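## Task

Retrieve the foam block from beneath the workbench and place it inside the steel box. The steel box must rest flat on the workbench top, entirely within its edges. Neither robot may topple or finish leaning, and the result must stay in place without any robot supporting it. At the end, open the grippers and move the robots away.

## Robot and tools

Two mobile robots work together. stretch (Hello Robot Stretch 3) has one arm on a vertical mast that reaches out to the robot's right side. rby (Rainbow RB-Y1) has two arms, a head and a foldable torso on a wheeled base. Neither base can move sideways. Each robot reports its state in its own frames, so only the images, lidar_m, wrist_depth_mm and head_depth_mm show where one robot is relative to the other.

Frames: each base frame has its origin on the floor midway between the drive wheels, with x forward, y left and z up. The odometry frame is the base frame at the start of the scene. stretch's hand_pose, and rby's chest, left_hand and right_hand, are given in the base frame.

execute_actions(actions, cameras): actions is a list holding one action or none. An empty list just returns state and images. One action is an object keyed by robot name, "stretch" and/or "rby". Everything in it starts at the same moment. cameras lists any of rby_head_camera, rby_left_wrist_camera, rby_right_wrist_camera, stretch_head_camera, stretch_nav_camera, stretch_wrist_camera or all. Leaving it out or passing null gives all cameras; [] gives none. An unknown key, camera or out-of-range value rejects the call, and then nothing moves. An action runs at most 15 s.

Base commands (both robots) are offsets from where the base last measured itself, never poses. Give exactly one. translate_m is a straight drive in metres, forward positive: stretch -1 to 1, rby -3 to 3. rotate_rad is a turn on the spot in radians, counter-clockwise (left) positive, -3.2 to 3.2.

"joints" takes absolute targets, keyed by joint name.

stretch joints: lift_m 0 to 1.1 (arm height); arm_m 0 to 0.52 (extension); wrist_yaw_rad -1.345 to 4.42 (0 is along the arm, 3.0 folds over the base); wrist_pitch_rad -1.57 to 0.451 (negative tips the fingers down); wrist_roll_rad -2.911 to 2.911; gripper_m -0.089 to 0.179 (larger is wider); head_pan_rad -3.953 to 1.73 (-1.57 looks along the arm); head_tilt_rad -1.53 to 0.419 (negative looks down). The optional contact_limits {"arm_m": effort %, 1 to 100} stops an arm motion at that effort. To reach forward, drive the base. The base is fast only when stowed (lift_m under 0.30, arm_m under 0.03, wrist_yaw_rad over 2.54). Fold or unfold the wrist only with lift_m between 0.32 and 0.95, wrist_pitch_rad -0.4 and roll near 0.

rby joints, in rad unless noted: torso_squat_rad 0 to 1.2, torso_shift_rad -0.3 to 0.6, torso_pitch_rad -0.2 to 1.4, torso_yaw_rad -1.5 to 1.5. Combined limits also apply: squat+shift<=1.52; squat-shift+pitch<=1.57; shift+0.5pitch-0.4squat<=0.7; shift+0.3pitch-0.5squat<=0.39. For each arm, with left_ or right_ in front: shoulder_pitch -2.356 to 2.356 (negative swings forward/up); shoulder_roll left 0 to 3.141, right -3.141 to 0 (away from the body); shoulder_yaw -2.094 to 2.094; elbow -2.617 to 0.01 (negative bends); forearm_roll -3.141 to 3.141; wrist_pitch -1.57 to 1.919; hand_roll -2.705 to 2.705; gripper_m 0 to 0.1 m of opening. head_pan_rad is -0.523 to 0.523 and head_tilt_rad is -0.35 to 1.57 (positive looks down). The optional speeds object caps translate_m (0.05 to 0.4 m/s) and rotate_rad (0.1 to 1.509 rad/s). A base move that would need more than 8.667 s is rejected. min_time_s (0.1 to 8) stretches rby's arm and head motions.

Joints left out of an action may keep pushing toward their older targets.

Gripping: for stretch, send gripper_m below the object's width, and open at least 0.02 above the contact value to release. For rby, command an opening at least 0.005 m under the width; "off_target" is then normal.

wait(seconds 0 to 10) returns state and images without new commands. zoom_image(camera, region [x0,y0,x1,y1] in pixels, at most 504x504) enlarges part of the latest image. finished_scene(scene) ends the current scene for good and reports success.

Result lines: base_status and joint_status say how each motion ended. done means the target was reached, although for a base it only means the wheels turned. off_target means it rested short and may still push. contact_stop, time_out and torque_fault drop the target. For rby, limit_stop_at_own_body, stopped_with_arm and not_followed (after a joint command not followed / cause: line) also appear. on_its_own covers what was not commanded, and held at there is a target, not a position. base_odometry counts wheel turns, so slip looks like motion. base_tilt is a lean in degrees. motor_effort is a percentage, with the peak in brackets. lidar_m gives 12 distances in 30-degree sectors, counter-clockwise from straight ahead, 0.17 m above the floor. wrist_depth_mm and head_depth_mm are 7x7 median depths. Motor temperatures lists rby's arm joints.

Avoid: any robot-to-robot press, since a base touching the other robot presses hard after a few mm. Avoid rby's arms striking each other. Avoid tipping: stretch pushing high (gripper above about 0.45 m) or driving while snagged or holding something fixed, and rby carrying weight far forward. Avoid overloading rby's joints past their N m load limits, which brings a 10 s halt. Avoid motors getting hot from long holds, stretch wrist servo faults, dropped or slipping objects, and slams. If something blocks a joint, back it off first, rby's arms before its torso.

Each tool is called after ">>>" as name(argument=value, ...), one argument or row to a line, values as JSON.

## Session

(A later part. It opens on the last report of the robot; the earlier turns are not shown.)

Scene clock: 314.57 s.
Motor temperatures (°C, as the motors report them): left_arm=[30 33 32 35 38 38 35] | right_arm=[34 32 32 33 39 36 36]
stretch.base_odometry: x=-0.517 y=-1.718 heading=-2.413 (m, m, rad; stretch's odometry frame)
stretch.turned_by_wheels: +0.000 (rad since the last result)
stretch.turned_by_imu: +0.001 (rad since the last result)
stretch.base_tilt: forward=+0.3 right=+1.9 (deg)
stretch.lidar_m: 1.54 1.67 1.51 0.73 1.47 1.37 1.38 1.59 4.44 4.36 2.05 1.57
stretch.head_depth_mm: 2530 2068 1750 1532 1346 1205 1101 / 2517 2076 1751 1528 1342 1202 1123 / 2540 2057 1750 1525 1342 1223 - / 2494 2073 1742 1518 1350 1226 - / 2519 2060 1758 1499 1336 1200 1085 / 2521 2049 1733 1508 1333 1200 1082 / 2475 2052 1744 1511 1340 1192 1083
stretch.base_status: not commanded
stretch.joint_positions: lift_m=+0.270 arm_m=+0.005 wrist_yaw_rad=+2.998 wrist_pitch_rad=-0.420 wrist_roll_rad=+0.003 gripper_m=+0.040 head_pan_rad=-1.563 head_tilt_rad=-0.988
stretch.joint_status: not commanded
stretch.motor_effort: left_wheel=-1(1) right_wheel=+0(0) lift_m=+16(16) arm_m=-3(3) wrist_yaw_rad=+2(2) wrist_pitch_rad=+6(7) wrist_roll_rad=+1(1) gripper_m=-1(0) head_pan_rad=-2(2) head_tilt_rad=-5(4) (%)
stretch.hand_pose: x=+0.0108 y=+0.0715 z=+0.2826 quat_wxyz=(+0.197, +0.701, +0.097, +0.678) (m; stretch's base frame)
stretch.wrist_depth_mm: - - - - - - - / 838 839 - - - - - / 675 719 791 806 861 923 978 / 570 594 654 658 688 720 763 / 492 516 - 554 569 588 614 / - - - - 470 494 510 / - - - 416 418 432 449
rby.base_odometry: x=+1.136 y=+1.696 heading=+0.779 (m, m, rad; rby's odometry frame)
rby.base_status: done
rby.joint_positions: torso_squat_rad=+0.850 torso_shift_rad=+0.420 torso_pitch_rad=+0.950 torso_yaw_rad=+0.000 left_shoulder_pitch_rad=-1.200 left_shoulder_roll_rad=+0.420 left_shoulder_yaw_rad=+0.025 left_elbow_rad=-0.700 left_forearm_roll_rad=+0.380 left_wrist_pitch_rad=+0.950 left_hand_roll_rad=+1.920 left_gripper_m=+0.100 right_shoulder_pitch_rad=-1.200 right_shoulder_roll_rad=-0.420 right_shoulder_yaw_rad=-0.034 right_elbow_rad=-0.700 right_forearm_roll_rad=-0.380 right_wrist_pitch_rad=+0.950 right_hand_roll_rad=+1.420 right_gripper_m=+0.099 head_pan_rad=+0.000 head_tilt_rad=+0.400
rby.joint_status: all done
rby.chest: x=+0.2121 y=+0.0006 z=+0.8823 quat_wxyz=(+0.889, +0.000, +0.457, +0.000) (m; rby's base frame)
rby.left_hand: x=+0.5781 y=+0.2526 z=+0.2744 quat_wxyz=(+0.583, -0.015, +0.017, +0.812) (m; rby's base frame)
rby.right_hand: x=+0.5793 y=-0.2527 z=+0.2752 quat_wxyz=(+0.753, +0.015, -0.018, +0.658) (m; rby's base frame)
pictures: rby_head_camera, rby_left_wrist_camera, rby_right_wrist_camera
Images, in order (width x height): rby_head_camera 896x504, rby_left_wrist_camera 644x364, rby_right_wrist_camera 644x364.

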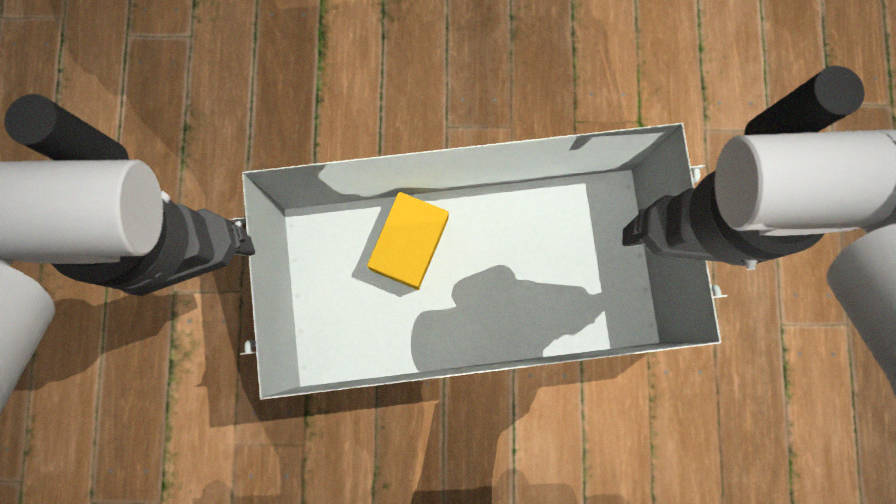

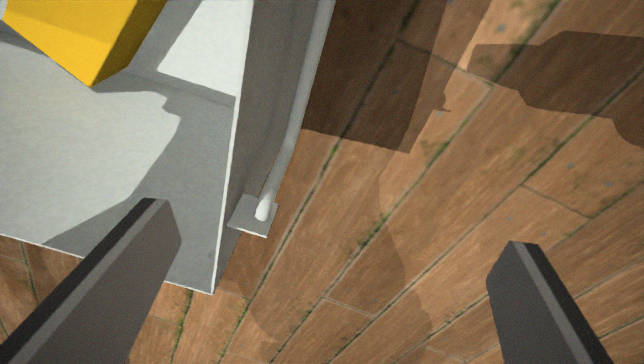

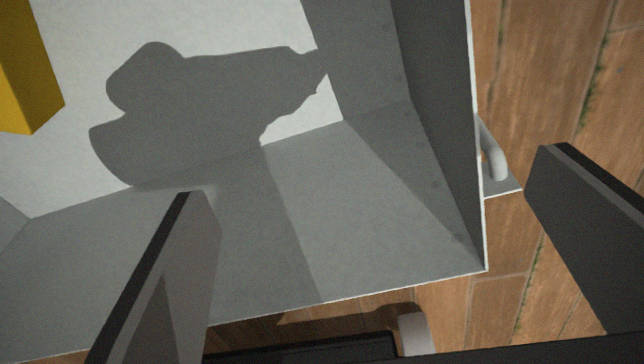

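>>> execute_actions(
  actions=[
    {"rby":{"base":{"rotate_rad":0.4},"joints":{"left_hand_roll_rad":1.82,"right_hand_roll_rad":1.32}}},
  ],
  cameras=[],
)

>>> execute_actions(
  actions=[
    {"rby":{"base":{"translate_m":-0.35}}},
  ],
  cameras=[],
)

>>> execute_actions(
  actions=[
    {"rby":{"base":{"rotate_rad":-0.29}}},
  ],
  cameras=[],
)

>>> execute_actions(
  actions=[
    {"rby":{"base":{"translate_m":0.33}}},
  ],
  cameras=["rby_head_camera","rby_left_wrist_camera","rby_right_wrist_camera"],
)

Scene clock: 324.47 s.
Motor temperatures (°C, as the motors report them): left_arm=[30 33 32 35 38 38 35] | right_arm=[34 32 32 33 39 36 36]
stretch.base_odometry: x=-0.517 y=-1.718 heading=-2.413 (m, m, rad; stretch's odometry frame)
stretch.turned_by_wheels: +0.000 (rad since the last result)
stretch.turned_by_imu: +0.001 (rad since the last result)
stretch.base_tilt: forward=+0.4 right=+1.9 (deg)
stretch.lidar_m: 1.54 1.67 1.51 0.74 1.47 1.37 1.39 1.58 4.44 4.35 2.04 1.57
stretch.head_depth_mm: 2531 2099 1753 1530 1352 1205 1089 / 2517 2082 1751 1537 1355 1201 1129 / 2491 2070 1750 1510 1339 1216 - / 2540 2053 1754 1514 1338 1218 - / 2503 2066 1741 1504 1337 1204 1077 / 2473 2081 1736 1510 1333 1199 1086 / 2490 2044 1727 1488 1336 1191 1077
stretch.base_status: not commanded
stretch.joint_positions: lift_m=+0.270 arm_m=+0.005 wrist_yaw_rad=+2.998 wrist_pitch_rad=-0.420 wrist_roll_rad=+0.003 gripper_m=+0.040 head_pan_rad=-1.563 head_tilt_rad=-0.988
stretch.joint_status: not commanded
stretch.motor_effort: left_wheel=-1(1) right_wheel=+0(0) lift_m=+16(16) arm_m=-4(3) wrist_yaw_rad=+3(3) wrist_pitch_rad=+7(6) wrist_roll_rad=+1(1) gripper_m=-1(1) head_pan_rad=-3(3) head_tilt_rad=-5(4) (%)
stretch.hand_pose: x=+0.0108 y=+0.0715 z=+0.2826 quat_wxyz=(+0.197, +0.701, +0.097, +0.678) (m; stretch's base frame)
stretch.wrist_depth_mm: - - - - - - - / 817 833 - - - - - / 697 719 773 798 850 897 995 / 577 581 646 653 683 719 752 / 489 516 - 550 575 589 602 / - - - - 469 495 511 / - - - 414 413 433 445
rby.base_odometry: x=+1.136 y=+1.696 heading=+1.179 (m, m, rad; rby's odometry frame)
rby.base_status: done
rby.joint_positions: torso_squat_rad=+0.850 torso_shift_rad=+0.420 torso_pitch_rad=+0.950 torso_yaw_rad=+0.000 left_shoulder_pitch_rad=-1.200 left_shoulder_roll_rad=+0.420 left_shoulder_yaw_rad=+0.025 left_elbow_rad=-0.700 left_forearm_roll_rad=+0.380 left_wrist_pitch_rad=+0.950 left_hand_roll_rad=+1.820 left_gripper_m=+0.100 right_shoulder_pitch_rad=-1.200 right_shoulder_roll_rad=-0.420 right_shoulder_yaw_rad=-0.034 right_elbow_rad=-0.700 right_forearm_roll_rad=-0.380 right_wrist_pitch_rad=+0.950 right_hand_roll_rad=+1.320 right_gripper_m=+0.099 head_pan_rad=+0.000 head_tilt_rad=+0.400
rby.joint_status: all done
rby.chest: x=+0.2121 y=+0.0006 z=+0.8823 quat_wxyz=(+0.889, +0.000, +0.457, +0.000) (m; rby's base frame)
rby.left_hand: x=+0.5781 y=+0.2526 z=+0.2744 quat_wxyz=(+0.622, -0.016, +0.016, +0.782) (m; rby's base frame)
rby.right_hand: x=+0.5793 y=-0.2527 z=+0.2752 quat_wxyz=(+0.785, +0.016, -0.017, +0.619) (m; rby's base frame)
pictures: none
No camera images: the call's "cameras" was empty. Leave "cameras" out to get every camera's image.

Scene clock: 326.87 s.
Motor temperatures (°C, as the motors report them): left_arm=[30 33 32 35 38 38 35] | right_arm=[34 32 32 33 39 36 36]
stretch.base_odometry: x=-0.517 y=-1.718 heading=-2.413 (m, m, rad; stretch's odometry frame)
stretch.turned_by_wheels: +0.000 (rad since the last result)
stretch.turned_by_imu: +0.001 (rad since the last result)
stretch.base_tilt: forward=+0.4 right=+1.8 (deg)
stretch.lidar_m: 1.54 1.66 1.51 0.74 1.47 1.37 1.39 1.63 1.81 4.35 2.04 1.57
stretch.head_depth_mm: 2555 2049 1769 1521 1350 1204 1099 / 2558 2074 1761 1540 1349 1199 1118 / 2529 2062 1736 1519 1347 1223 - / 2484 2078 1751 1527 1341 1219 - / 2531 2043 1752 1521 1333 1197 1081 / 2485 2052 1729 1512 1335 1194 1086 / 2509 2049 1742 1509 1328 1197 1081
stretch.base_status: not commanded
stretch.joint_positions: lift_m=+0.270 arm_m=+0.005 wrist_yaw_rad=+2.998 wrist_pitch_rad=-0.420 wrist_roll_rad=+0.003 gripper_m=+0.040 head_pan_rad=-1.563 head_tilt_rad=-0.988
stretch.joint_status: not commanded
stretch.motor_effort: left_wheel=-1(1) right_wheel=+0(0) lift_m=+16(16) arm_m=-3(4) wrist_yaw_rad=+3(2) wrist_pitch_rad=+6(6) wrist_roll_rad=+1(1) gripper_m=-1(0) head_pan_rad=-2(2) head_tilt_rad=-5(5) (%)
stretch.hand_pose: x=+0.0108 y=+0.0715 z=+0.2826 quat_wxyz=(+0.197, +0.701, +0.097, +0.678) (m; stretch's base frame)
stretch.wrist_depth_mm: - - - - - - - / 839 845 - - - - - / 701 717 772 810 857 915 995 / 574 590 649 657 690 712 766 / 493 514 - 558 571 592 609 / - - - - 474 499 516 / - - - 409 415 434 444
rby.base_odometry: x=+1.002 y=+1.372 heading=+1.179 (m, m, rad; rby's odometry frame)
rby.base_status: done
rby.joint_positions: torso_squat_rad=+0.850 torso_shift_rad=+0.420 torso_pitch_rad=+0.950 torso_yaw_rad=+0.000 left_shoulder_pitch_rad=-1.200 left_shoulder_roll_rad=+0.420 left_shoulder_yaw_rad=+0.025 left_elbow_rad=-0.700 left_forearm_roll_rad=+0.380 left_wrist_pitch_rad=+0.950 left_hand_roll_rad=+1.820 left_gripper_m=+0.100 right_shoulder_pitch_rad=-1.200 right_shoulder_roll_rad=-0.420 right_shoulder_yaw_rad=-0.034 right_elbow_rad=-0.700 right_forearm_roll_rad=-0.380 right_wrist_pitch_rad=+0.950 right_hand_roll_rad=+1.320 right_gripper_m=+0.099 head_pan_rad=+0.000 head_tilt_rad=+0.400
rby.joint_status: not commanded
rby.chest: x=+0.2119 y=+0.0006 z=+0.8824 quat_wxyz=(+0.889, +0.000, +0.457, +0.000) (m; rby's base frame)
rby.left_hand: x=+0.5780 y=+0.2527 z=+0.2746 quat_wxyz=(+0.622, -0.016, +0.016, +0.782) (m; rby's base frame)
rby.right_hand: x=+0.5793 y=-0.2527 z=+0.2754 quat_wxyz=(+0.785, +0.016, -0.017, +0.619) (m; rby's base frame)
pictures: none
No camera images: the call's "cameras" was empty. Leave "cameras" out to get every camera's image.

Scene clock: 328.67 s.
Motor temperatures (°C, as the motors report them): left_arm=[30 33 32 35 38 38 35] | right_arm=[34 32 32 33 39 36 36]
stretch.base_odometry: x=-0.517 y=-1.718 heading=-2.413 (m, m, rad; stretch's odometry frame)
stretch.turned_by_wheels: +0.000 (rad since the last result)
stretch.turned_by_imu: +0.000 (rad since the last result)
stretch.base_tilt: forward=+0.3 right=+1.9 (deg)
stretch.lidar_m: 1.54 1.66 1.51 0.74 1.47 1.37 1.39 1.64 1.92 4.38 2.05 1.57
stretch.head_depth_mm: 2551 2079 1765 1517 1355 1210 1091 / 2505 2082 1758 1524 1343 1207 1120 / 2520 2064 1747 1519 1343 1222 - / 2501 2051 1746 1519 1343 1225 - / 2510 2045 1745 1519 1342 1205 1080 / 2518 2061 1745 1519 1338 1200 1084 / 2462 2033 1751 1510 1332 1192 1082
stretch.base_status: not commanded
stretch.joint_positions: lift_m=+0.270 arm_m=+0.005 wrist_yaw_rad=+2.998 wrist_pitch_rad=-0.420 wrist_roll_rad=+0.003 gripper_m=+0.040 head_pan_rad=-1.563 head_tilt_rad=-0.988
stretch.joint_status: not commanded
stretch.motor_effort: left_wheel=-1(1) right_wheel=+0(0) lift_m=+16(16) arm_m=-3(4) wrist_yaw_rad=+2(2) wrist_pitch_rad=+6(6) wrist_roll_rad=+1(1) gripper_m=-1(0) head_pan_rad=-3(2) head_tilt_rad=-5(5) (%)
stretch.hand_pose: x=+0.0108 y=+0.0715 z=+0.2826 quat_wxyz=(+0.197, +0.701, +0.097, +0.678) (m; stretch's base frame)
stretch.wrist_depth_mm: - - - - - - - / 847 845 - - - - - / 692 708 778 815 854 902 969 / 571 576 647 661 698 709 750 / 490 513 - 562 572 584 607 / - - - - 471 497 518 / - - - 410 412 432 445
rby.base_odometry: x=+1.002 y=+1.372 heading=+0.889 (m, m, rad; rby's odometry frame)
rby.base_status: done
rby.joint_positions: torso_squat_rad=+0.850 torso_shift_rad=+0.420 torso_pitch_rad=+0.950 torso_yaw_rad=+0.000 left_shoulder_pitch_rad=-1.200 left_shoulder_roll_rad=+0.420 left_shoulder_yaw_rad=+0.025 left_elbow_rad=-0.700 left_forearm_roll_rad=+0.380 left_wrist_pitch_rad=+0.950 left_hand_roll_rad=+1.820 left_gripper_m=+0.100 right_shoulder_pitch_rad=-1.200 right_shoulder_roll_rad=-0.420 right_shoulder_yaw_rad=-0.034 right_elbow_rad=-0.700 right_forearm_roll_rad=-0.380 right_wrist_pitch_rad=+0.950 right_hand_roll_rad=+1.320 right_gripper_m=+0.099 head_pan_rad=+0.000 head_tilt_rad=+0.400
rby.joint_status: not commanded
rby.chest: x=+0.2119 y=+0.0006 z=+0.8824 quat_wxyz=(+0.889, +0.000, +0.457, +0.000) (m; rby's base frame)
rby.left_hand: x=+0.5781 y=+0.2526 z=+0.2746 quat_wxyz=(+0.622, -0.016, +0.016, +0.782) (m; rby's base frame)
rby.right_hand: x=+0.5793 y=-0.2527 z=+0.2754 quat_wxyz=(+0.785, +0.016, -0.017, +0.619) (m; rby's base frame)
pictures: none
No camera images: the call's "cameras" was empty. Leave "cameras" out to get every camera's image.

Scene clock: 330.77 s.
Motor temperatures (°C, as the motors report them): left_arm=[30 33 32 35 38 38 35] | right_arm=[34 32 32 33 39 36 36]
stretch.base_odometry: x=-0.517 y=-1.718 heading=-2.413 (m, m, rad; stretch's odometry frame)
stretch.turned_by_wheels: +0.000 (rad since the last result)
stretch.turned_by_imu: +0.001 (rad since the last result)
stretch.base_tilt: forward=+0.4 right=+1.8 (deg)
stretch.lidar_m: 1.54 1.66 1.51 0.73 1.47 1.37 1.39 1.49 4.44 4.35 2.05 1.57
stretch.head_depth_mm: 2557 2078 1776 1528 1353 1212 1090 / 2533 2072 1764 1526 1351 1205 1129 / 2513 2076 1735 1520 1347 1219 - / 2500 2090 1762 1514 1344 1217 - / 2536 2052 1754 1521 1342 1204 1079 / 2499 2038 1731 1520 1344 1191 1085 / 2496 2060 1731 1505 1334 1198 1083
stretch.base_status: not commanded
stretch.joint_positions: lift_m=+0.270 arm_m=+0.005 wrist_yaw_rad=+2.998 wrist_pitch_rad=-0.420 wrist_roll_rad=+0.003 gripper_m=+0.040 head_pan_rad=-1.563 head_tilt_rad=-0.988
stretch.joint_status: not commanded
stretch.motor_effort: left_wheel=-2(1) right_wheel=+0(0) lift_m=+16(16) arm_m=-3(3) wrist_yaw_rad=+3(2) wrist_pitch_rad=+6(6) wrist_roll_rad=+1(1) gripper_m=-2(0) head_pan_rad=-2(3) head_tilt_rad=-5(5) (%)
stretch.hand_pose: x=+0.0108 y=+0.0715 z=+0.2826 quat_wxyz=(+0.197, +0.701, +0.097, +0.678) (m; stretch's base frame)
stretch.wrist_depth_mm: - - - - - - - / 844 861 - - - - - / 692 709 774 808 859 932 - / 575 588 649 659 689 714 752 / 487 517 - 557 569 586 621 / - - - - 471 494 520 / - - - 413 416 439 445
rby.base_odometry: x=+1.210 y=+1.628 heading=+0.890 (m, m, rad; rby's odometry frame)
rby.base_status: done
rby.joint_positions: torso_squat_rad=+0.850 torso_shift_rad=+0.420 torso_pitch_rad=+0.950 torso_yaw_rad=+0.000 left_shoulder_pitch_rad=-1.200 left_shoulder_roll_rad=+0.420 left_shoulder_yaw_rad=+0.025 left_elbow_rad=-0.700 left_forearm_roll_rad=+0.380 left_wrist_pitch_rad=+0.950 left_hand_roll_rad=+1.820 left_gripper_m=+0.100 right_shoulder_pitch_rad=-1.200 right_shoulder_roll_rad=-0.420 right_shoulder_yaw_rad=-0.034 right_elbow_rad=-0.700 right_forearm_roll_rad=-0.380 right_wrist_pitch_rad=+0.950 right_hand_roll_rad=+1.320 right_gripper_m=+0.099 head_pan_rad=+0.000 head_tilt_rad=+0.400
rby.joint_status: not commanded
rby.chest: x=+0.2121 y=+0.0006 z=+0.8823 quat_wxyz=(+0.889, +0.000, +0.457, +0.000) (m; rby's base frame)
rby.left_hand: x=+0.5782 y=+0.2526 z=+0.2745 quat_wxyz=(+0.622, -0.016, +0.016, +0.782) (m; rby's base frame)
rby.right_hand: x=+0.5793 y=-0.2527 z=+0.2752 quat_wxyz=(+0.785, +0.016, -0.017, +0.619) (m; rby's base frame)
pictures: rby_head_camera, rby_left_wrist_camera, rby_right_wrist_camera
Images, in order (width x height): rby_head_camera 896x504, rby_left_wrist_camera 644x364, rby_right_wrist_camera 644x364.

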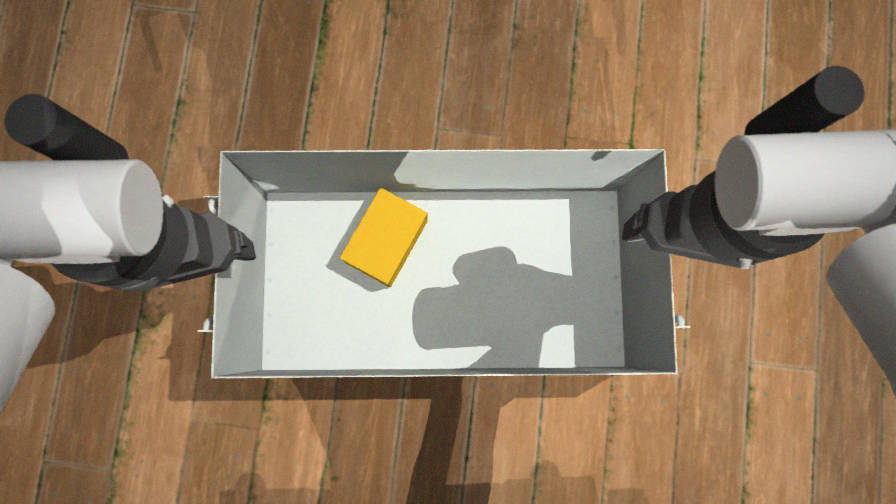

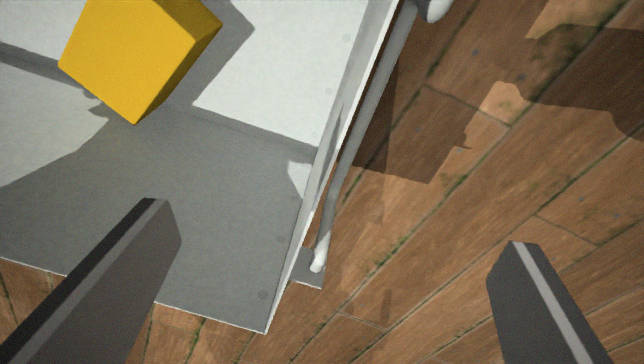

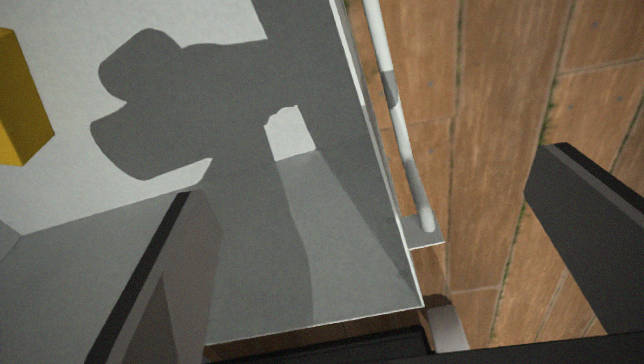

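>>> execute_actions(
  actions=[
    {"rby":{"base":{"translate_m":0.02},"joints":{"torso_squat_rad":1.015,"torso_shift_rad":0.45}}},
  ],
  cameras=[],
)

>>> execute_actions(
  actions=[
    {"rby":{"joints":{"left_gripper_m":0,"right_gripper_m":0}}},
  ],
  cameras=[],
)

>>> execute_actions(
  actions=[
    {"rby":{"joints":{"torso_squat_rad":0.8,"torso_shift_rad":0.4}}},
  ],
  cameras=["rby_head_camera"],
)

Scene clock: 337.77 s.
Motor temperatures (°C, as the motors report them): left_arm=[30 33 32 35 38 38 35] | right_arm=[34 32 32 33 39 36 36]
stretch.base_odometry: x=-0.517 y=-1.718 heading=-2.413 (m, m, rad; stretch's odometry frame)
stretch.turned_by_wheels: +0.000 (rad since the last result)
stretch.turned_by_imu: +0.001 (rad since the last result)
stretch.base_tilt: forward=+0.3 right=+1.8 (deg)
stretch.lidar_m: 1.53 1.66 1.52 0.73 1.47 1.37 1.36 1.49 4.45 4.35 2.05 1.57
stretch.head_depth_mm: 2577 2092 1768 1534 1342 1207 1083 / 2494 2075 1746 1523 1346 1202 1123 / 2529 2071 1749 1528 1350 1222 - / 2538 2058 1755 1515 1343 1220 - / 2498 2057 1747 1512 1347 1199 1083 / 2533 2059 1741 1518 1339 1199 1090 / 2498 2048 1745 1510 1334 1195 1084
stretch.base_status: not commanded
stretch.joint_positions: lift_m=+0.270 arm_m=+0.005 wrist_yaw_rad=+2.998 wrist_pitch_rad=-0.420 wrist_roll_rad=+0.003 gripper_m=+0.040 head_pan_rad=-1.563 head_tilt_rad=-0.988
stretch.joint_status: not commanded
stretch.motor_effort: left_wheel=-1(1) right_wheel=+0(0) lift_m=+16(16) arm_m=-3(3) wrist_yaw_rad=+3(2) wrist_pitch_rad=+7(6) wrist_roll_rad=+1(1) gripper_m=+0(1) head_pan_rad=-3(2) head_tilt_rad=-5(5) (%)
stretch.hand_pose: x=+0.0108 y=+0.0715 z=+0.2826 quat_wxyz=(+0.197, +0.701, +0.097, +0.678) (m; stretch's base frame)
stretch.wrist_depth_mm: - - - - - - - / 835 854 - - - - - / 697 715 776 816 862 924 991 / 573 593 663 651 689 716 771 / 491 521 - 557 573 585 608 / - - - - 470 495 511 / - - - 410 412 434 445
rby.base_odometry: x=+1.223 y=+1.644 heading=+0.890 (m, m, rad; rby's odometry frame)
rby.base_status: done
rby.joint_positions: torso_squat_rad=+1.015 torso_shift_rad=+0.450 torso_pitch_rad=+0.950 torso_yaw_rad=+0.000 left_shoulder_pitch_rad=-1.200 left_shoulder_roll_rad=+0.420 left_shoulder_yaw_rad=+0.025 left_elbow_rad=-0.700 left_forearm_roll_rad=+0.380 left_wrist_pitch_rad=+0.950 left_hand_roll_rad=+1.820 left_gripper_m=+0.100 right_shoulder_pitch_rad=-1.200 right_shoulder_roll_rad=-0.420 right_shoulder_yaw_rad=-0.034 right_elbow_rad=-0.700 right_forearm_roll_rad=-0.380 right_wrist_pitch_rad=+0.950 right_hand_roll_rad=+1.320 right_gripper_m=+0.099 head_pan_rad=+0.000 head_tilt_rad=+0.400
rby.joint_status: all done
rby.chest: x=+0.1843 y=+0.0005 z=+0.7931 quat_wxyz=(+0.889, +0.000, +0.457, +0.000) (m; rby's base frame)
rby.left_hand: x=+0.5504 y=+0.2525 z=+0.1853 quat_wxyz=(+0.622, -0.016, +0.016, +0.782) (m; rby's base frame)
rby.right_hand: x=+0.5517 y=-0.2527 z=+0.1860 quat_wxyz=(+0.785, +0.016, -0.017, +0.619) (m; rby's base frame)
pictures: none
No camera images: the call's "cameras" was empty. Leave "cameras" out to get every camera's image.

Scene clock: 339.23 s.
Motor temperatures (°C, as the motors report them): left_arm=[30 33 32 35 38 38 35] | right_arm=[34 32 32 33 39 36 36]
stretch.base_odometry: x=-0.517 y=-1.718 heading=-2.413 (m, m, rad; stretch's odometry frame)
stretch.turned_by_wheels: +0.000 (rad since the last result)
stretch.turned_by_imu: +0.000 (rad since the last result)
stretch.base_tilt: forward=+0.4 right=+1.9 (deg)
stretch.lidar_m: 1.54 1.66 1.52 0.73 1.47 1.36 1.39 1.48 4.44 4.36 2.05 1.57
stretch.head_depth_mm: 2537 2079 1757 1522 1348 1208 1097 / 2550 2086 1744 1532 1345 1205 1129 / 2502 2071 1760 1517 1339 1227 - / 2534 2059 1749 1532 1331 1228 - / 2505 2065 1744 1508 1339 1205 1082 / 2478 2049 1723 1519 1339 1199 1082 / 2529 2039 1747 1509 1331 1190 1082
stretch.base_status: not commanded
stretch.joint_positions: lift_m=+0.270 arm_m=+0.005 wrist_yaw_rad=+2.998 wrist_pitch_rad=-0.420 wrist_roll_rad=+0.003 gripper_m=+0.040 head_pan_rad=-1.563 head_tilt_rad=-0.988
stretch.joint_status: not commanded
stretch.motor_effort: left_wheel=-1(1) right_wheel=+0(0) lift_m=+16(16) arm_m=-3(3) wrist_yaw_rad=+2(2) wrist_pitch_rad=+6(7) wrist_roll_rad=+1(1) gripper_m=+0(0) head_pan_rad=-3(2) head_tilt_rad=-4(5) (%)
stretch.hand_pose: x=+0.0108 y=+0.0715 z=+0.2826 quat_wxyz=(+0.197, +0.701, +0.097, +0.678) (m; stretch's base frame)
stretch.wrist_depth_mm: - - - - - - - / 834 833 - - - - - / 702 710 777 812 865 925 973 / 576 581 653 659 678 724 765 / 487 516 - 554 576 582 615 / - - - - 471 494 520 / - - - 410 416 434 446
rby.base_odometry: x=+1.223 y=+1.644 heading=+0.890 (m, m, rad; rby's odometry frame)
rby.base_status: not commanded
rby.joint_positions: torso_squat_rad=+1.015 torso_shift_rad=+0.450 torso_pitch_rad=+0.950 torso_yaw_rad=+0.000 left_shoulder_pitch_rad=-1.201 left_shoulder_roll_rad=+0.418 left_shoulder_yaw_rad=+0.024 left_elbow_rad=-0.701 left_forearm_roll_rad=+0.380 left_wrist_pitch_rad=+0.950 left_hand_roll_rad=+1.820 left_gripper_m=+0.009 right_shoulder_pitch_rad=-1.201 right_shoulder_roll_rad=-0.418 right_shoulder_yaw_rad=-0.034 right_elbow_rad=-0.700 right_forearm_roll_rad=-0.380 right_wrist_pitch_rad=+0.950 right_hand_roll_rad=+1.320 right_gripper_m=+0.007 head_pan_rad=+0.000 head_tilt_rad=+0.400
rby.joint_status: left_gripper_m off_target (ended at +0.009, target +0.000); right_gripper_m off_target (ended at +0.007, target +0.000)
rby.chest: x=+0.1843 y=+0.0005 z=+0.7931 quat_wxyz=(+0.889, +0.000, +0.457, +0.000) (m; rby's base frame)
rby.left_hand: x=+0.5509 y=+0.2507 z=+0.1854 quat_wxyz=(+0.623, -0.018, +0.017, +0.782) (m; rby's base frame)
rby.right_hand: x=+0.5518 y=-0.2514 z=+0.1861 quat_wxyz=(+0.785, +0.017, -0.018, +0.619) (m; rby's base frame)
pictures: none
No camera images: the call's "cameras" was empty. Leave "cameras" out to get every camera's image.

Scene clock: 340.80 s.
Motor temperatures (°C, as the motors report them): left_arm=[30 33 32 35 38 38 35] | right_arm=[34 32 32 33 39 36 36]
stretch.base_odometry: x=-0.517 y=-1.718 heading=-2.413 (m, m, rad; stretch's odometry frame)
stretch.turned_by_wheels: +0.000 (rad since the last result)
stretch.turned_by_imu: +0.000 (rad since the last result)
stretch.base_tilt: forward=+0.4 right=+1.9 (deg)
stretch.lidar_m: 1.53 1.66 1.51 0.73 1.47 1.37 1.41 1.48 4.45 4.35 2.05 1.57
stretch.head_depth_mm: 2538 2092 1766 1536 1346 1209 1091 / 2546 2087 1762 1525 1352 1204 1119 / 2517 2058 1768 1521 1344 1219 - / 2553 2075 1748 1524 1343 1227 - / 2520 2055 1738 1505 1340 1192 1081 / 2517 2063 1742 1501 1338 1196 1088 / 2477 2047 1719 1502 1324 1191 1076
stretch.base_status: not commanded
stretch.joint_positions: lift_m=+0.270 arm_m=+0.005 wrist_yaw_rad=+2.998 wrist_pitch_rad=-0.420 wrist_roll_rad=+0.003 gripper_m=+0.040 head_pan_rad=-1.563 head_tilt_rad=-0.988
stretch.joint_status: not commanded
stretch.motor_effort: left_wheel=-1(1) right_wheel=+0(0) lift_m=+16(16) arm_m=-4(3) wrist_yaw_rad=+2(2) wrist_pitch_rad=+7(6) wrist_roll_rad=+1(1) gripper_m=+0(0) head_pan_rad=-2(3) head_tilt_rad=-5(5) (%)
stretch.hand_pose: x=+0.0108 y=+0.0715 z=+0.2826 quat_wxyz=(+0.197, +0.701, +0.097, +0.678) (m; stretch's base frame)
stretch.wrist_depth_mm: - - - - - - - / 827 849 - - - - - / 699 708 798 804 866 921 990 / 566 590 658 666 678 718 761 / 490 516 - 555 575 584 605 / - - - - 471 498 513 / - - - 411 412 435 448
rby.base_odometry: x=+1.223 y=+1.644 heading=+0.890 (m, m, rad; rby's odometry frame)
rby.base_status: not commanded
rby.joint_positions: torso_squat_rad=+0.800 torso_shift_rad=+0.401 torso_pitch_rad=+0.952 torso_yaw_rad=+0.000 left_shoulder_pitch_rad=-1.199 left_shoulder_roll_rad=+0.417 left_shoulder_yaw_rad=+0.024 left_elbow_rad=-0.699 left_forearm_roll_rad=+0.380 left_wrist_pitch_rad=+0.950 left_hand_roll_rad=+1.820 left_gripper_m=+0.009 right_shoulder_pitch_rad=-1.199 right_shoulder_roll_rad=-0.417 right_shoulder_yaw_rad=-0.033 right_elbow_rad=-0.699 right_forearm_roll_rad=-0.380 right_wrist_pitch_rad=+0.950 right_hand_roll_rad=+1.320 right_gripper_m=+0.007 head_pan_rad=+0.000 head_tilt_rad=+0.400
rby.joint_status: all done
rby.chest: x=+0.2143 y=+0.0006 z=+0.9091 quat_wxyz=(+0.889, +0.000, +0.458, +0.000) (m; rby's base frame)
rby.left_hand: x=+0.5779 y=+0.2510 z=+0.2998 quat_wxyz=(+0.623, -0.015, +0.018, +0.782) (m; rby's base frame)
rby.right_hand: x=+0.5789 y=-0.2511 z=+0.3005 quat_wxyz=(+0.785, +0.018, -0.016, +0.619) (m; rby's base frame)
pictures: rby_head_camera
Images, in order (width x height): rby_head_camera 896x504.

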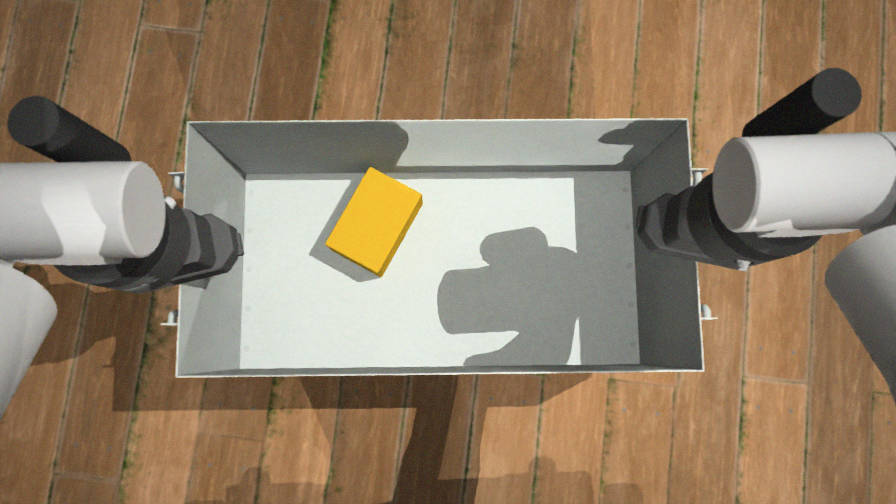

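>>> execute_actions(
  actions=[
    {"rby":{"joints":{"torso_squat_rad":0.4,"torso_shift_rad":0.27,"torso_pitch_rad":0.47,"left_wrist_pitch_rad":1.43,"right_wrist_pitch_rad":1.43,"left_shoulder_roll_rad":0.41,"right_shoulder_roll_rad":-0.412,"head_tilt_rad":0.7},"min_time_s":1.9}},
  ],
  cameras=[],
)

>>> execute_actions(
  actions=[
    {"rby":{"joints":{"torso_squat_rad":0.0,"torso_shift_rad":0.13,"torso_pitch_rad":0.0,"left_wrist_pitch_rad":1.9,"right_wrist_pitch_rad":1.9,"left_shoulder_roll_rad":0.405,"right_shoulder_roll_rad":-0.408,"head_tilt_rad":0.5},"min_time_s":1.9}},
  ],
  cameras=["rby_head_camera"],
)

Scene clock: 353.13 s.
Motor temperatures (°C, as the motors report them): left_arm=[30 33 32 35 38 38 35] | right_arm=[34 32 32 33 39 36 36]
stretch.base_odometry: x=-0.517 y=-1.718 heading=-2.413 (m, m, rad; stretch's odometry frame)
stretch.turned_by_wheels: +0.000 (rad since the last result)
stretch.turned_by_imu: +0.001 (rad since the last result)
stretch.base_tilt: forward=+0.4 right=+1.9 (deg)
stretch.lidar_m: 1.53 1.66 1.51 0.73 1.47 1.36 2.84 1.49 4.42 4.34 2.05 1.57
stretch.head_depth_mm: 2548 2083 1752 1522 1342 1209 1090 / 2546 2071 1760 1530 1348 1202 1120 / 2516 2076 1756 1516 1344 1218 - / 2515 2065 1732 1520 1348 1225 - / 2502 2035 1743 1508 1339 1193 1077 / 2500 2048 1732 1517 1339 1194 1080 / 2521 2054 1739 1502 1336 1194 1074
stretch.base_status: not commanded
stretch.joint_positions: lift_m=+0.270 arm_m=+0.005 wrist_yaw_rad=+2.998 wrist_pitch_rad=-0.420 wrist_roll_rad=+0.003 gripper_m=+0.040 head_pan_rad=-1.563 head_tilt_rad=-0.988
stretch.joint_status: not commanded
stretch.motor_effort: left_wheel=-1(1) right_wheel=+0(0) lift_m=+16(16) arm_m=-3(3) wrist_yaw_rad=+2(2) wrist_pitch_rad=+6(6) wrist_roll_rad=+1(1) gripper_m=+0(0) head_pan_rad=-2(3) head_tilt_rad=-5(5) (%)
stretch.hand_pose: x=+0.0108 y=+0.0715 z=+0.2826 quat_wxyz=(+0.197, +0.701, +0.097, +0.678) (m; stretch's base frame)
stretch.wrist_depth_mm: - - - - - - - / 826 840 - - - - - / 686 718 775 820 855 916 995 / 564 587 650 657 678 723 757 / 489 512 - 555 571 583 608 / - - - - 468 500 516 / - - - 409 412 435 445
rby.base_odometry: x=+1.223 y=+1.644 heading=+0.890 (m, m, rad; rby's odometry frame)
rby.base_status: not commanded
rby.joint_positions: torso_squat_rad=+0.400 torso_shift_rad=+0.271 torso_pitch_rad=+0.472 torso_yaw_rad=+0.000 left_shoulder_pitch_rad=-1.198 left_shoulder_roll_rad=+0.409 left_shoulder_yaw_rad=+0.024 left_elbow_rad=-0.699 left_forearm_roll_rad=+0.380 left_wrist_pitch_rad=+1.430 left_hand_roll_rad=+1.820 left_gripper_m=+0.008 right_shoulder_pitch_rad=-1.198 right_shoulder_roll_rad=-0.411 right_shoulder_yaw_rad=-0.033 right_elbow_rad=-0.699 right_forearm_roll_rad=-0.380 right_wrist_pitch_rad=+1.430 right_hand_roll_rad=+1.320 right_gripper_m=+0.006 head_pan_rad=+0.000 head_tilt_rad=+0.700
rby.joint_status: all done
rby.chest: x=+0.0852 y=+0.0007 z=+1.1774 quat_wxyz=(+0.972, -0.001, +0.234, +0.000) (m; rby's base frame)
rby.left_hand: x=+0.5807 y=+0.2499 z=+0.7763 quat_wxyz=(+0.632, -0.011, +0.016, +0.775) (m; rby's base frame)
rby.right_hand: x=+0.5816 y=-0.2501 z=+0.7776 quat_wxyz=(+0.777, +0.016, -0.012, +0.629) (m; rby's base frame)
pictures: none
No camera images: the call's "cameras" was empty. Leave "cameras" out to get every camera's image.

Scene clock: 355.53 s.
Motor temperatures (°C, as the motors report them): left_arm=[30 33 32 35 38 38 35] | right_arm=[34 33 32 33 39 36 36]
stretch.base_odometry: x=-0.517 y=-1.718 heading=-2.413 (m, m, rad; stretch's odometry frame)
stretch.turned_by_wheels: +0.000 (rad since the last result)
stretch.turned_by_imu: +0.001 (rad since the last result)
stretch.base_tilt: forward=+0.4 right=+1.9 (deg)
stretch.lidar_m: 1.54 1.66 1.52 0.73 1.47 1.37 2.84 1.49 4.44 4.35 2.05 1.57
stretch.head_depth_mm: 2533 2093 1767 1517 1340 1206 1089 / 2526 2063 1774 1517 1350 1200 1121 / 2521 2064 1755 1521 1344 1216 - / 2529 2076 1742 1508 1347 1219 - / 2492 2064 1750 1508 1338 1196 1080 / 2491 2059 1747 1515 1334 1190 1085 / 2490 2055 1749 1507 1336 1196 1087
stretch.base_status: not commanded
stretch.joint_positions: lift_m=+0.270 arm_m=+0.005 wrist_yaw_rad=+2.998 wrist_pitch_rad=-0.420 wrist_roll_rad=+0.003 gripper_m=+0.040 head_pan_rad=-1.563 head_tilt_rad=-0.988
stretch.joint_status: not commanded
stretch.motor_effort: left_wheel=-1(1) right_wheel=+0(0) lift_m=+16(16) arm_m=-3(3) wrist_yaw_rad=+2(3) wrist_pitch_rad=+6(6) wrist_roll_rad=+1(1) gripper_m=+0(1) head_pan_rad=-2(2) head_tilt_rad=-5(5) (%)
stretch.hand_pose: x=+0.0108 y=+0.0715 z=+0.2826 quat_wxyz=(+0.197, +0.701, +0.097, +0.678) (m; stretch's base frame)
stretch.wrist_depth_mm: - - - - - - - / 835 845 - - - - - / 686 726 774 801 865 921 976 / 578 582 652 650 699 721 764 / 489 518 - 559 570 586 621 / - - - - 472 497 515 / - - - 412 412 435 447
rby.base_odometry: x=+1.223 y=+1.644 heading=+0.890 (m, m, rad; rby's odometry frame)
rby.base_status: not commanded
rby.joint_positions: torso_squat_rad=+0.000 torso_shift_rad=+0.131 torso_pitch_rad=+0.002 torso_yaw_rad=+0.000 left_shoulder_pitch_rad=-1.198 left_shoulder_roll_rad=+0.401 left_shoulder_yaw_rad=+0.024 left_elbow_rad=-0.699 left_forearm_roll_rad=+0.381 left_wrist_pitch_rad=+1.900 left_hand_roll_rad=+1.820 left_gripper_m=+0.007 right_shoulder_pitch_rad=-1.198 right_shoulder_roll_rad=-0.403 right_shoulder_yaw_rad=-0.033 right_elbow_rad=-0.699 right_forearm_roll_rad=-0.381 right_wrist_pitch_rad=+1.900 right_hand_roll_rad=+1.320 right_gripper_m=+0.005 head_pan_rad=+0.000 head_tilt_rad=+0.500
rby.joint_status: all done
rby.chest: x=-0.1363 y=+0.0008 z=+1.2840 quat_wxyz=(+1.000, -0.001, +0.001, +0.000) (m; rby's base frame)
rby.left_hand: x=+0.3825 y=+0.2513 z=+1.1251 quat_wxyz=(+0.640, -0.003, +0.008, +0.769) (m; rby's base frame)
rby.right_hand: x=+0.3829 y=-0.2508 z=+1.1264 quat_wxyz=(+0.771, +0.009, -0.006, +0.637) (m; rby's base frame)
pictures: rby_head_camera
Images, in order (width x height): rby_head_camera 896x504.

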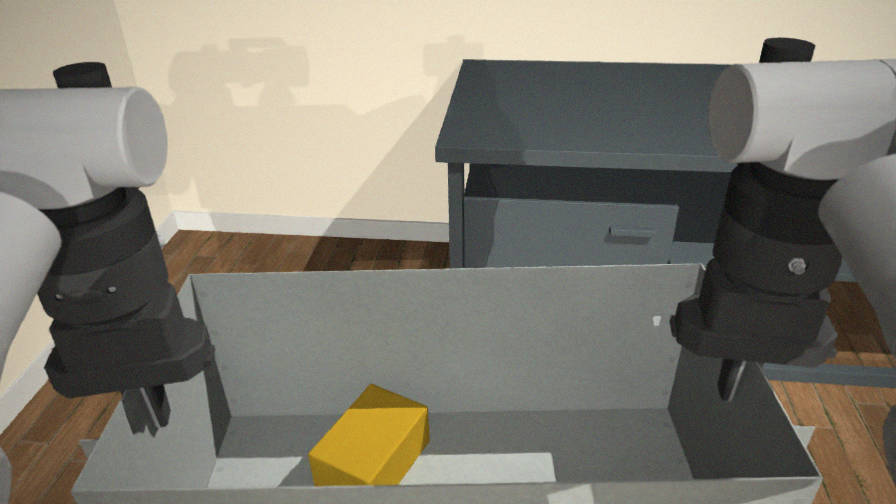

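>>> execute_actions(
  actions=[
    {"rby":{"base":{"rotate_rad":-0.77},"speeds":{"rotate_rad":0.5}},"stretch":{"joints":{"head_pan_rad":-3.4,"head_tilt_rad":-0.2}}},
  ],
  cameras=[],
)

>>> execute_actions(
  actions=[
    {"rby":{"base":{"translate_m":0.75}}},
  ],
  cameras=[],
)

>>> execute_actions(
  actions=[
    {"rby":{"base":{"rotate_rad":0.71},"speeds":{"rotate_rad":0.5}}},
  ],
  cameras=["rby_head_camera","stretch_head_camera","stretch_nav_camera"],
)

Scene clock: 364.73 s.
Motor temperatures (°C, as the motors report them): left_arm=[30 33 32 35 39 38 35] | right_arm=[34 33 32 33 40 36 36]
stretch.base_odometry: x=-0.517 y=-1.718 heading=-2.413 (m, m, rad; stretch's odometry frame)
stretch.turned_by_wheels: +0.000 (rad since the last result)
stretch.turned_by_imu: +0.002 (rad since the last result)
stretch.base_tilt: forward=+0.5 right=+1.9 (deg)
stretch.lidar_m: 1.53 1.66 1.52 0.73 1.47 1.37 2.85 1.60 4.45 4.35 2.05 1.57
stretch.head_depth_mm: 2408 2467 2600 2524 1473 1474 1503 / 2778 3017 3148 3168 1811 1864 1606 / 2879 3004 3068 3163 3171 2146 1636 / 2779 2871 3027 3096 3124 2141 1626 / 2700 2788 2927 2999 3061 2201 1643 / 2671 2732 2824 2967 3032 2210 1663 / 2592 2723 2767 2872 2949 2205 1666
stretch.base_status: not commanded
stretch.joint_positions: lift_m=+0.270 arm_m=+0.005 wrist_yaw_rad=+2.998 wrist_pitch_rad=-0.420 wrist_roll_rad=+0.003 gripper_m=+0.040 head_pan_rad=-3.393 head_tilt_rad=-0.211
stretch.joint_status: all done
stretch.motor_effort: left_wheel=-1(1) right_wheel=+0(0) lift_m=+16(16) arm_m=-3(4) wrist_yaw_rad=+2(2) wrist_pitch_rad=+6(6) wrist_roll_rad=+1(1) gripper_m=+0(1) head_pan_rad=-3(36) head_tilt_rad=+3(29) (%)
stretch.hand_pose: x=+0.0108 y=+0.0715 z=+0.2826 quat_wxyz=(+0.197, +0.701, +0.097, +0.678) (m; stretch's base frame)
stretch.wrist_depth_mm: - - - - - - - / 836 846 - - - - - / 686 714 771 805 853 920 979 / 566 585 648 664 681 740 755 / 491 514 - 560 572 583 624 / - - - - 467 496 511 / - - - 411 416 430 445
rby.base_odometry: x=+1.222 y=+1.644 heading=+0.120 (m, m, rad; rby's odometry frame)
rby.base_status: done
rby.joint_positions: torso_squat_rad=+0.000 torso_shift_rad=+0.131 torso_pitch_rad=+0.002 torso_yaw_rad=+0.000 left_shoulder_pitch_rad=-1.198 left_shoulder_roll_rad=+0.401 left_shoulder_yaw_rad=+0.024 left_elbow_rad=-0.699 left_forearm_roll_rad=+0.381 left_wrist_pitch_rad=+1.900 left_hand_roll_rad=+1.820 left_gripper_m=+0.007 right_shoulder_pitch_rad=-1.198 right_shoulder_roll_rad=-0.403 right_shoulder_yaw_rad=-0.033 right_elbow_rad=-0.699 right_forearm_roll_rad=-0.381 right_wrist_pitch_rad=+1.900 right_hand_roll_rad=+1.320 right_gripper_m=+0.005 head_pan_rad=+0.000 head_tilt_rad=+0.500
rby.joint_status: not commanded
rby.chest: x=-0.1363 y=+0.0008 z=+1.2840 quat_wxyz=(+1.000, -0.001, +0.001, +0.000) (m; rby's base frame)
rby.left_hand: x=+0.3825 y=+0.2513 z=+1.1250 quat_wxyz=(+0.640, -0.003, +0.008, +0.769) (m; rby's base frame)
rby.right_hand: x=+0.3829 y=-0.2507 z=+1.1264 quat_wxyz=(+0.771, +0.009, -0.006, +0.637) (m; rby's base frame)
pictures: none
No camera images: the call's "cameras" was empty. Leave "cameras" out to get every camera's image.

Scene clock: 367.93 s.
Motor temperatures (°C, as the motors report them): left_arm=[30 34 32 35 39 38 35] | right_arm=[35 33 32 33 40 36 36]
stretch.base_odometry: x=-0.517 y=-1.718 heading=-2.413 (m, m, rad; stretch's odometry frame)
stretch.turned_by_wheels: +0.000 (rad since the last result)
stretch.turned_by_imu: +0.001 (rad since the last result)
stretch.base_tilt: forward=+0.5 right=+1.9 (deg)
stretch.lidar_m: 1.54 1.66 1.52 0.73 1.47 1.36 0.95 0.92 4.48 4.36 2.04 1.57
stretch.head_depth_mm: 2418 2471 2546 2564 1480 1470 1495 / 2774 2998 3131 3162 1818 1874 1612 / 2857 2967 3047 3184 3137 2155 1617 / 2784 2888 2929 974 932 2144 1644 / 2692 2794 1099 1109 709 2089 1647 / 2671 2756 2793 1036 612 1914 1433 / 2595 2706 572 625 637 2020 1450
stretch.base_status: not commanded
stretch.joint_positions: lift_m=+0.270 arm_m=+0.005 wrist_yaw_rad=+2.998 wrist_pitch_rad=-0.420 wrist_roll_rad=+0.003 gripper_m=+0.040 head_pan_rad=-3.393 head_tilt_rad=-0.211
stretch.joint_status: not commanded
stretch.motor_effort: left_wheel=-1(1) right_wheel=+0(0) lift_m=+16(16) arm_m=-4(3) wrist_yaw_rad=+2(2) wrist_pitch_rad=+6(6) wrist_roll_rad=+1(1) gripper_m=-1(1) head_pan_rad=-3(3) head_tilt_rad=+3(3) (%)
stretch.hand_pose: x=+0.0108 y=+0.0715 z=+0.2826 quat_wxyz=(+0.197, +0.701, +0.097, +0.678) (m; stretch's base frame)
stretch.wrist_depth_mm: - - - - - - - / 831 832 - - - - - / 692 711 782 811 848 924 995 / 566 586 649 660 686 717 763 / 495 517 - 559 571 585 615 / - - - - 467 499 507 / - - - 415 419 433 444
rby.base_odometry: x=+1.967 y=+1.734 heading=+0.120 (m, m, rad; rby's odometry frame)
rby.base_status: done
rby.joint_positions: torso_squat_rad=+0.000 torso_shift_rad=+0.131 torso_pitch_rad=+0.002 torso_yaw_rad=+0.000 left_shoulder_pitch_rad=-1.198 left_shoulder_roll_rad=+0.401 left_shoulder_yaw_rad=+0.024 left_elbow_rad=-0.699 left_forearm_roll_rad=+0.381 left_wrist_pitch_rad=+1.900 left_hand_roll_rad=+1.820 left_gripper_m=+0.007 right_shoulder_pitch_rad=-1.198 right_shoulder_roll_rad=-0.403 right_shoulder_yaw_rad=-0.033 right_elbow_rad=-0.699 right_forearm_roll_rad=-0.381 right_wrist_pitch_rad=+1.900 right_hand_roll_rad=+1.320 right_gripper_m=+0.005 head_pan_rad=+0.000 head_tilt_rad=+0.500
rby.joint_status: not commanded
rby.chest: x=-0.1361 y=+0.0008 z=+1.2839 quat_wxyz=(+1.000, -0.001, +0.001, +0.000) (m; rby's base frame)
rby.left_hand: x=+0.3826 y=+0.2513 z=+1.1248 quat_wxyz=(+0.640, -0.003, +0.008, +0.769) (m; rby's base frame)
rby.right_hand: x=+0.3831 y=-0.2507 z=+1.1262 quat_wxyz=(+0.771, +0.009, -0.006, +0.637) (m; rby's base frame)
pictures: none
No camera images: the call's "cameras" was empty. Leave "cameras" out to get every camera's image.

Scene clock: 370.63 s.
Motor temperatures (°C, as the motors report them): left_arm=[30 34 32 35 39 38 35] | right_arm=[35 33 32 33 40 36 36]
stretch.base_odometry: x=-0.517 y=-1.718 heading=-2.413 (m, m, rad; stretch's odometry frame)
stretch.turned_by_wheels: +0.000 (rad since the last result)
stretch.turned_by_imu: +0.001 (rad since the last result)
stretch.base_tilt: forward=+0.4 right=+1.8 (deg)
stretch.lidar_m: 1.54 1.66 1.51 0.73 1.47 1.37 0.85 0.94 4.44 4.35 2.05 1.57
stretch.head_depth_mm: 2390 2482 2539 2543 1487 1478 1489 / 2732 2989 3128 3179 1833 1875 1617 / 2838 2959 3099 3216 2983 2159 1616 / 2774 2876 2942 920 2646 2173 1646 / 2710 2813 817 880 912 2186 1638 / 2648 2748 1325 1353 2997 2202 1668 / 2547 2715 765 2906 2920 2211 1472
stretch.base_status: not commanded
stretch.joint_positions: lift_m=+0.270 arm_m=+0.005 wrist_yaw_rad=+2.998 wrist_pitch_rad=-0.420 wrist_roll_rad=+0.003 gripper_m=+0.040 head_pan_rad=-3.393 head_tilt_rad=-0.211
stretch.joint_status: not commanded
stretch.motor_effort: left_wheel=-1(1) right_wheel=+0(1) lift_m=+16(16) arm_m=-3(3) wrist_yaw_rad=+2(2) wrist_pitch_rad=+6(6) wrist_roll_rad=+1(1) gripper_m=+0(0) head_pan_rad=-3(3) head_tilt_rad=+4(3) (%)
stretch.hand_pose: x=+0.0108 y=+0.0715 z=+0.2826 quat_wxyz=(+0.197, +0.701, +0.097, +0.678) (m; stretch's base frame)
stretch.wrist_depth_mm: - - - - - - - / 843 833 - - - - - / 700 720 786 818 865 930 978 / 573 585 643 657 687 711 756 / 493 512 - 556 574 582 617 / - - - - 467 499 513 / - - - 410 416 433 445
rby.base_odometry: x=+1.967 y=+1.734 heading=+0.830 (m, m, rad; rby's odometry frame)
rby.base_status: done
rby.joint_positions: torso_squat_rad=+0.000 torso_shift_rad=+0.131 torso_pitch_rad=+0.002 torso_yaw_rad=+0.000 left_shoulder_pitch_rad=-1.198 left_shoulder_roll_rad=+0.401 left_shoulder_yaw_rad=+0.024 left_elbow_rad=-0.699 left_forearm_roll_rad=+0.381 left_wrist_pitch_rad=+1.900 left_hand_roll_rad=+1.820 left_gripper_m=+0.007 right_shoulder_pitch_rad=-1.198 right_shoulder_roll_rad=-0.403 right_shoulder_yaw_rad=-0.033 right_elbow_rad=-0.699 right_forearm_roll_rad=-0.381 right_wrist_pitch_rad=+1.900 right_hand_roll_rad=+1.320 right_gripper_m=+0.005 head_pan_rad=+0.000 head_tilt_rad=+0.500
rby.joint_status: not commanded
rby.chest: x=-0.1361 y=+0.0008 z=+1.2839 quat_wxyz=(+1.000, -0.001, +0.001, +0.000) (m; rby's base frame)
rby.left_hand: x=+0.3826 y=+0.2513 z=+1.1248 quat_wxyz=(+0.640, -0.003, +0.008, +0.769) (m; rby's base frame)
rby.right_hand: x=+0.3831 y=-0.2507 z=+1.1262 quat_wxyz=(+0.771, +0.009, -0.006, +0.637) (m; rby's base frame)
pictures: rby_head_camera, stretch_head_camera (sideways: a quarter turn clockwise sets it upright), stretch_nav_camera (sideways: a quarter turn counterclockwise sets it upright)
Images, in order (width x height): rby_head_camera 896x504, stretch_head_camera 896x504, stretch_nav_camera 672x504.

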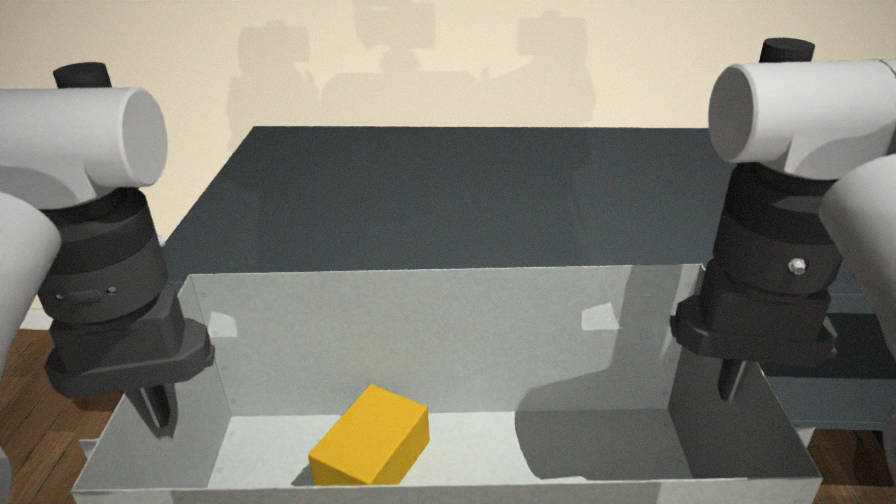

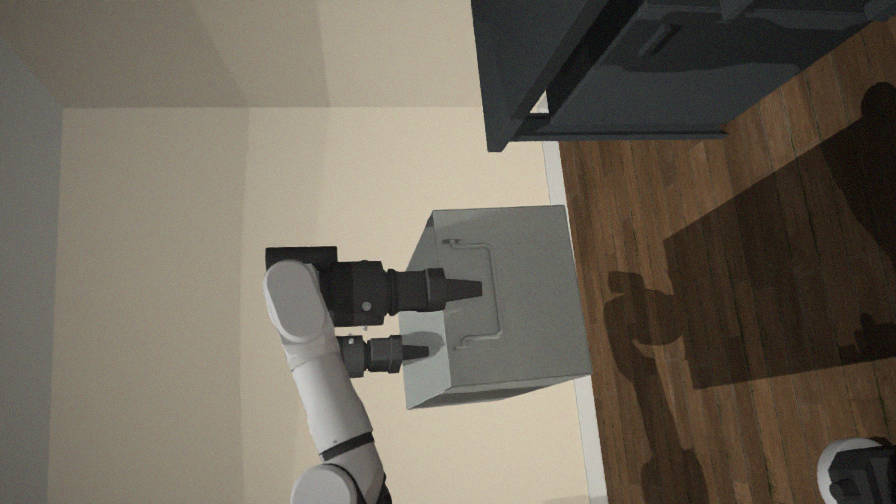

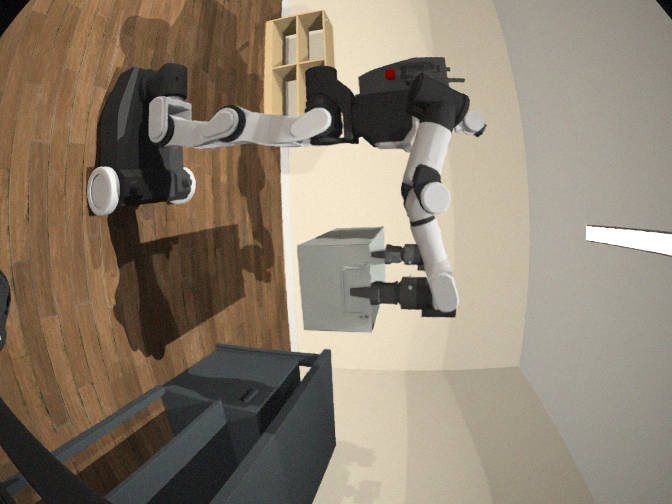

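>>> execute_actions(
  actions=[
    {"rby":{"base":{"translate_m":0.6},"speeds":{"translate_m":0.25}},"stretch":{"joints":{"head_pan_rad":-3.9}}},
  ],
  cameras=["stretch_head_camera","stretch_nav_camera"],
)

Scene clock: 377.77 s.
Motor temperatures (°C, as the motors report them): left_arm=[30 34 32 35 39 38 35] | right_arm=[35 33 32 33 40 36 36]
stretch.base_odometry: x=-0.517 y=-1.718 heading=-2.413 (m, m, rad; stretch's odometry frame)
stretch.turned_by_wheels: +0.000 (rad since the last result)
stretch.turned_by_imu: +0.002 (rad since the last result)
stretch.base_tilt: forward=+0.3 right=+1.9 (deg)
stretch.lidar_m: 1.54 1.67 1.51 0.73 1.48 0.93 0.92 3.08 4.45 4.36 2.05 1.57
stretch.head_depth_mm: - - - - - - - / - - - - - - - / 1783 1824 1894 1947 1287 1328 1470 / 1955 1999 2026 1273 1308 1469 1566 / 2157 2258 1119 1158 1426 1481 1544 / 2424 2623 2528 1244 1674 1774 1663 / 2744 2881 968 1430 2916 2117 1672
stretch.base_status: not commanded
stretch.joint_positions: lift_m=+0.270 arm_m=+0.005 wrist_yaw_rad=+2.998 wrist_pitch_rad=-0.420 wrist_roll_rad=+0.003 gripper_m=+0.040 head_pan_rad=-3.893 head_tilt_rad=-0.211
stretch.joint_status: all done
stretch.motor_effort: left_wheel=-1(1) right_wheel=+0(0) lift_m=+16(16) arm_m=-2(2) wrist_yaw_rad=+2(2) wrist_pitch_rad=+6(6) wrist_roll_rad=+1(1) gripper_m=+1(0) head_pan_rad=-3(29) head_tilt_rad=+3(3) (%)
stretch.hand_pose: x=+0.0108 y=+0.0715 z=+0.2826 quat_wxyz=(+0.197, +0.701, +0.097, +0.678) (m; stretch's base frame)
stretch.wrist_depth_mm: - - - - - - - / 859 824 - - - - - / 701 724 767 804 855 918 970 / 573 589 654 652 681 713 762 / 489 512 - 556 568 592 615 / - - - - 468 498 523 / - - - 412 414 435 442
rby.base_odometry: x=+2.372 y=+2.177 heading=+0.830 (m, m, rad; rby's odometry frame)
rby.base_status: done
rby.joint_positions: torso_squat_rad=+0.000 torso_shift_rad=+0.131 torso_pitch_rad=+0.002 torso_yaw_rad=+0.000 left_shoulder_pitch_rad=-1.198 left_shoulder_roll_rad=+0.401 left_shoulder_yaw_rad=+0.024 left_elbow_rad=-0.699 left_forearm_roll_rad=+0.381 left_wrist_pitch_rad=+1.900 left_hand_roll_rad=+1.820 left_gripper_m=+0.007 right_shoulder_pitch_rad=-1.198 right_shoulder_roll_rad=-0.403 right_shoulder_yaw_rad=-0.033 right_elbow_rad=-0.699 right_forearm_roll_rad=-0.381 right_wrist_pitch_rad=+1.900 right_hand_roll_rad=+1.320 right_gripper_m=+0.005 head_pan_rad=+0.000 head_tilt_rad=+0.500
rby.joint_status: not commanded
rby.chest: x=-0.1362 y=+0.0008 z=+1.2840 quat_wxyz=(+1.000, -0.001, +0.001, +0.000) (m; rby's base frame)
rby.left_hand: x=+0.3826 y=+0.2513 z=+1.1248 quat_wxyz=(+0.640, -0.003, +0.008, +0.769) (m; rby's base frame)
rby.right_hand: x=+0.3830 y=-0.2507 z=+1.1262 quat_wxyz=(+0.771, +0.009, -0.006, +0.637) (m; rby's base frame)
pictures: stretch_head_camera (sideways: a quarter turn clockwise sets it upright), stretch_nav_camera (sideways: a quarter turn counterclockwise sets it upright)
Images, in order (width x height): stretch_head_camera 896x504, stretch_nav_camera 672x504.

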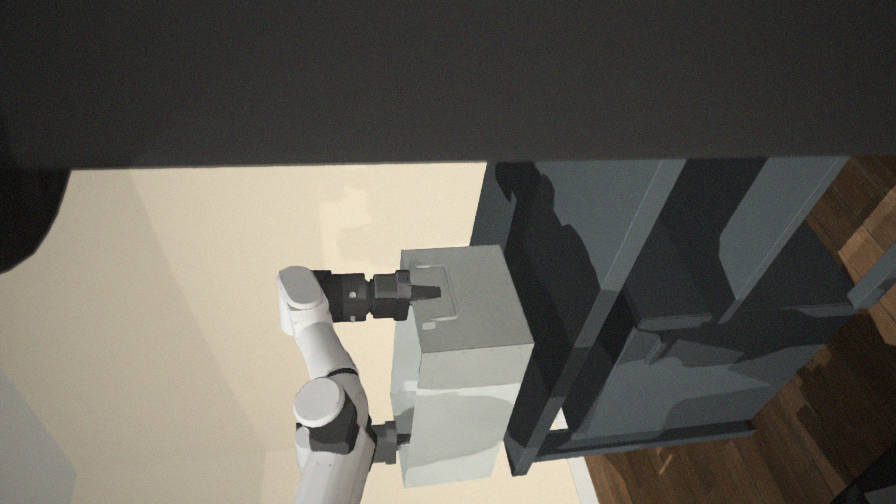

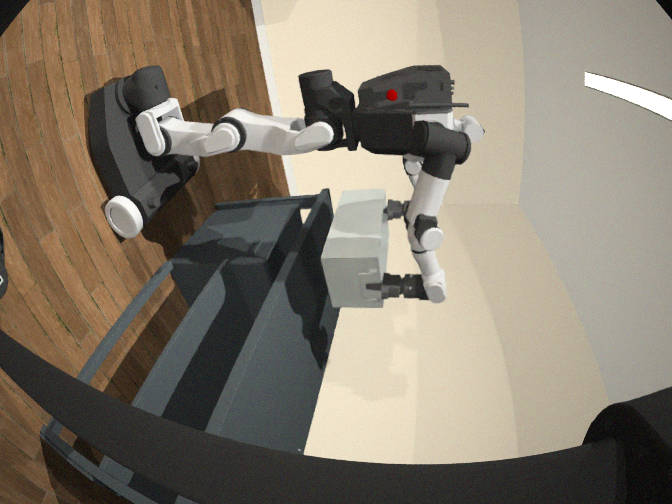

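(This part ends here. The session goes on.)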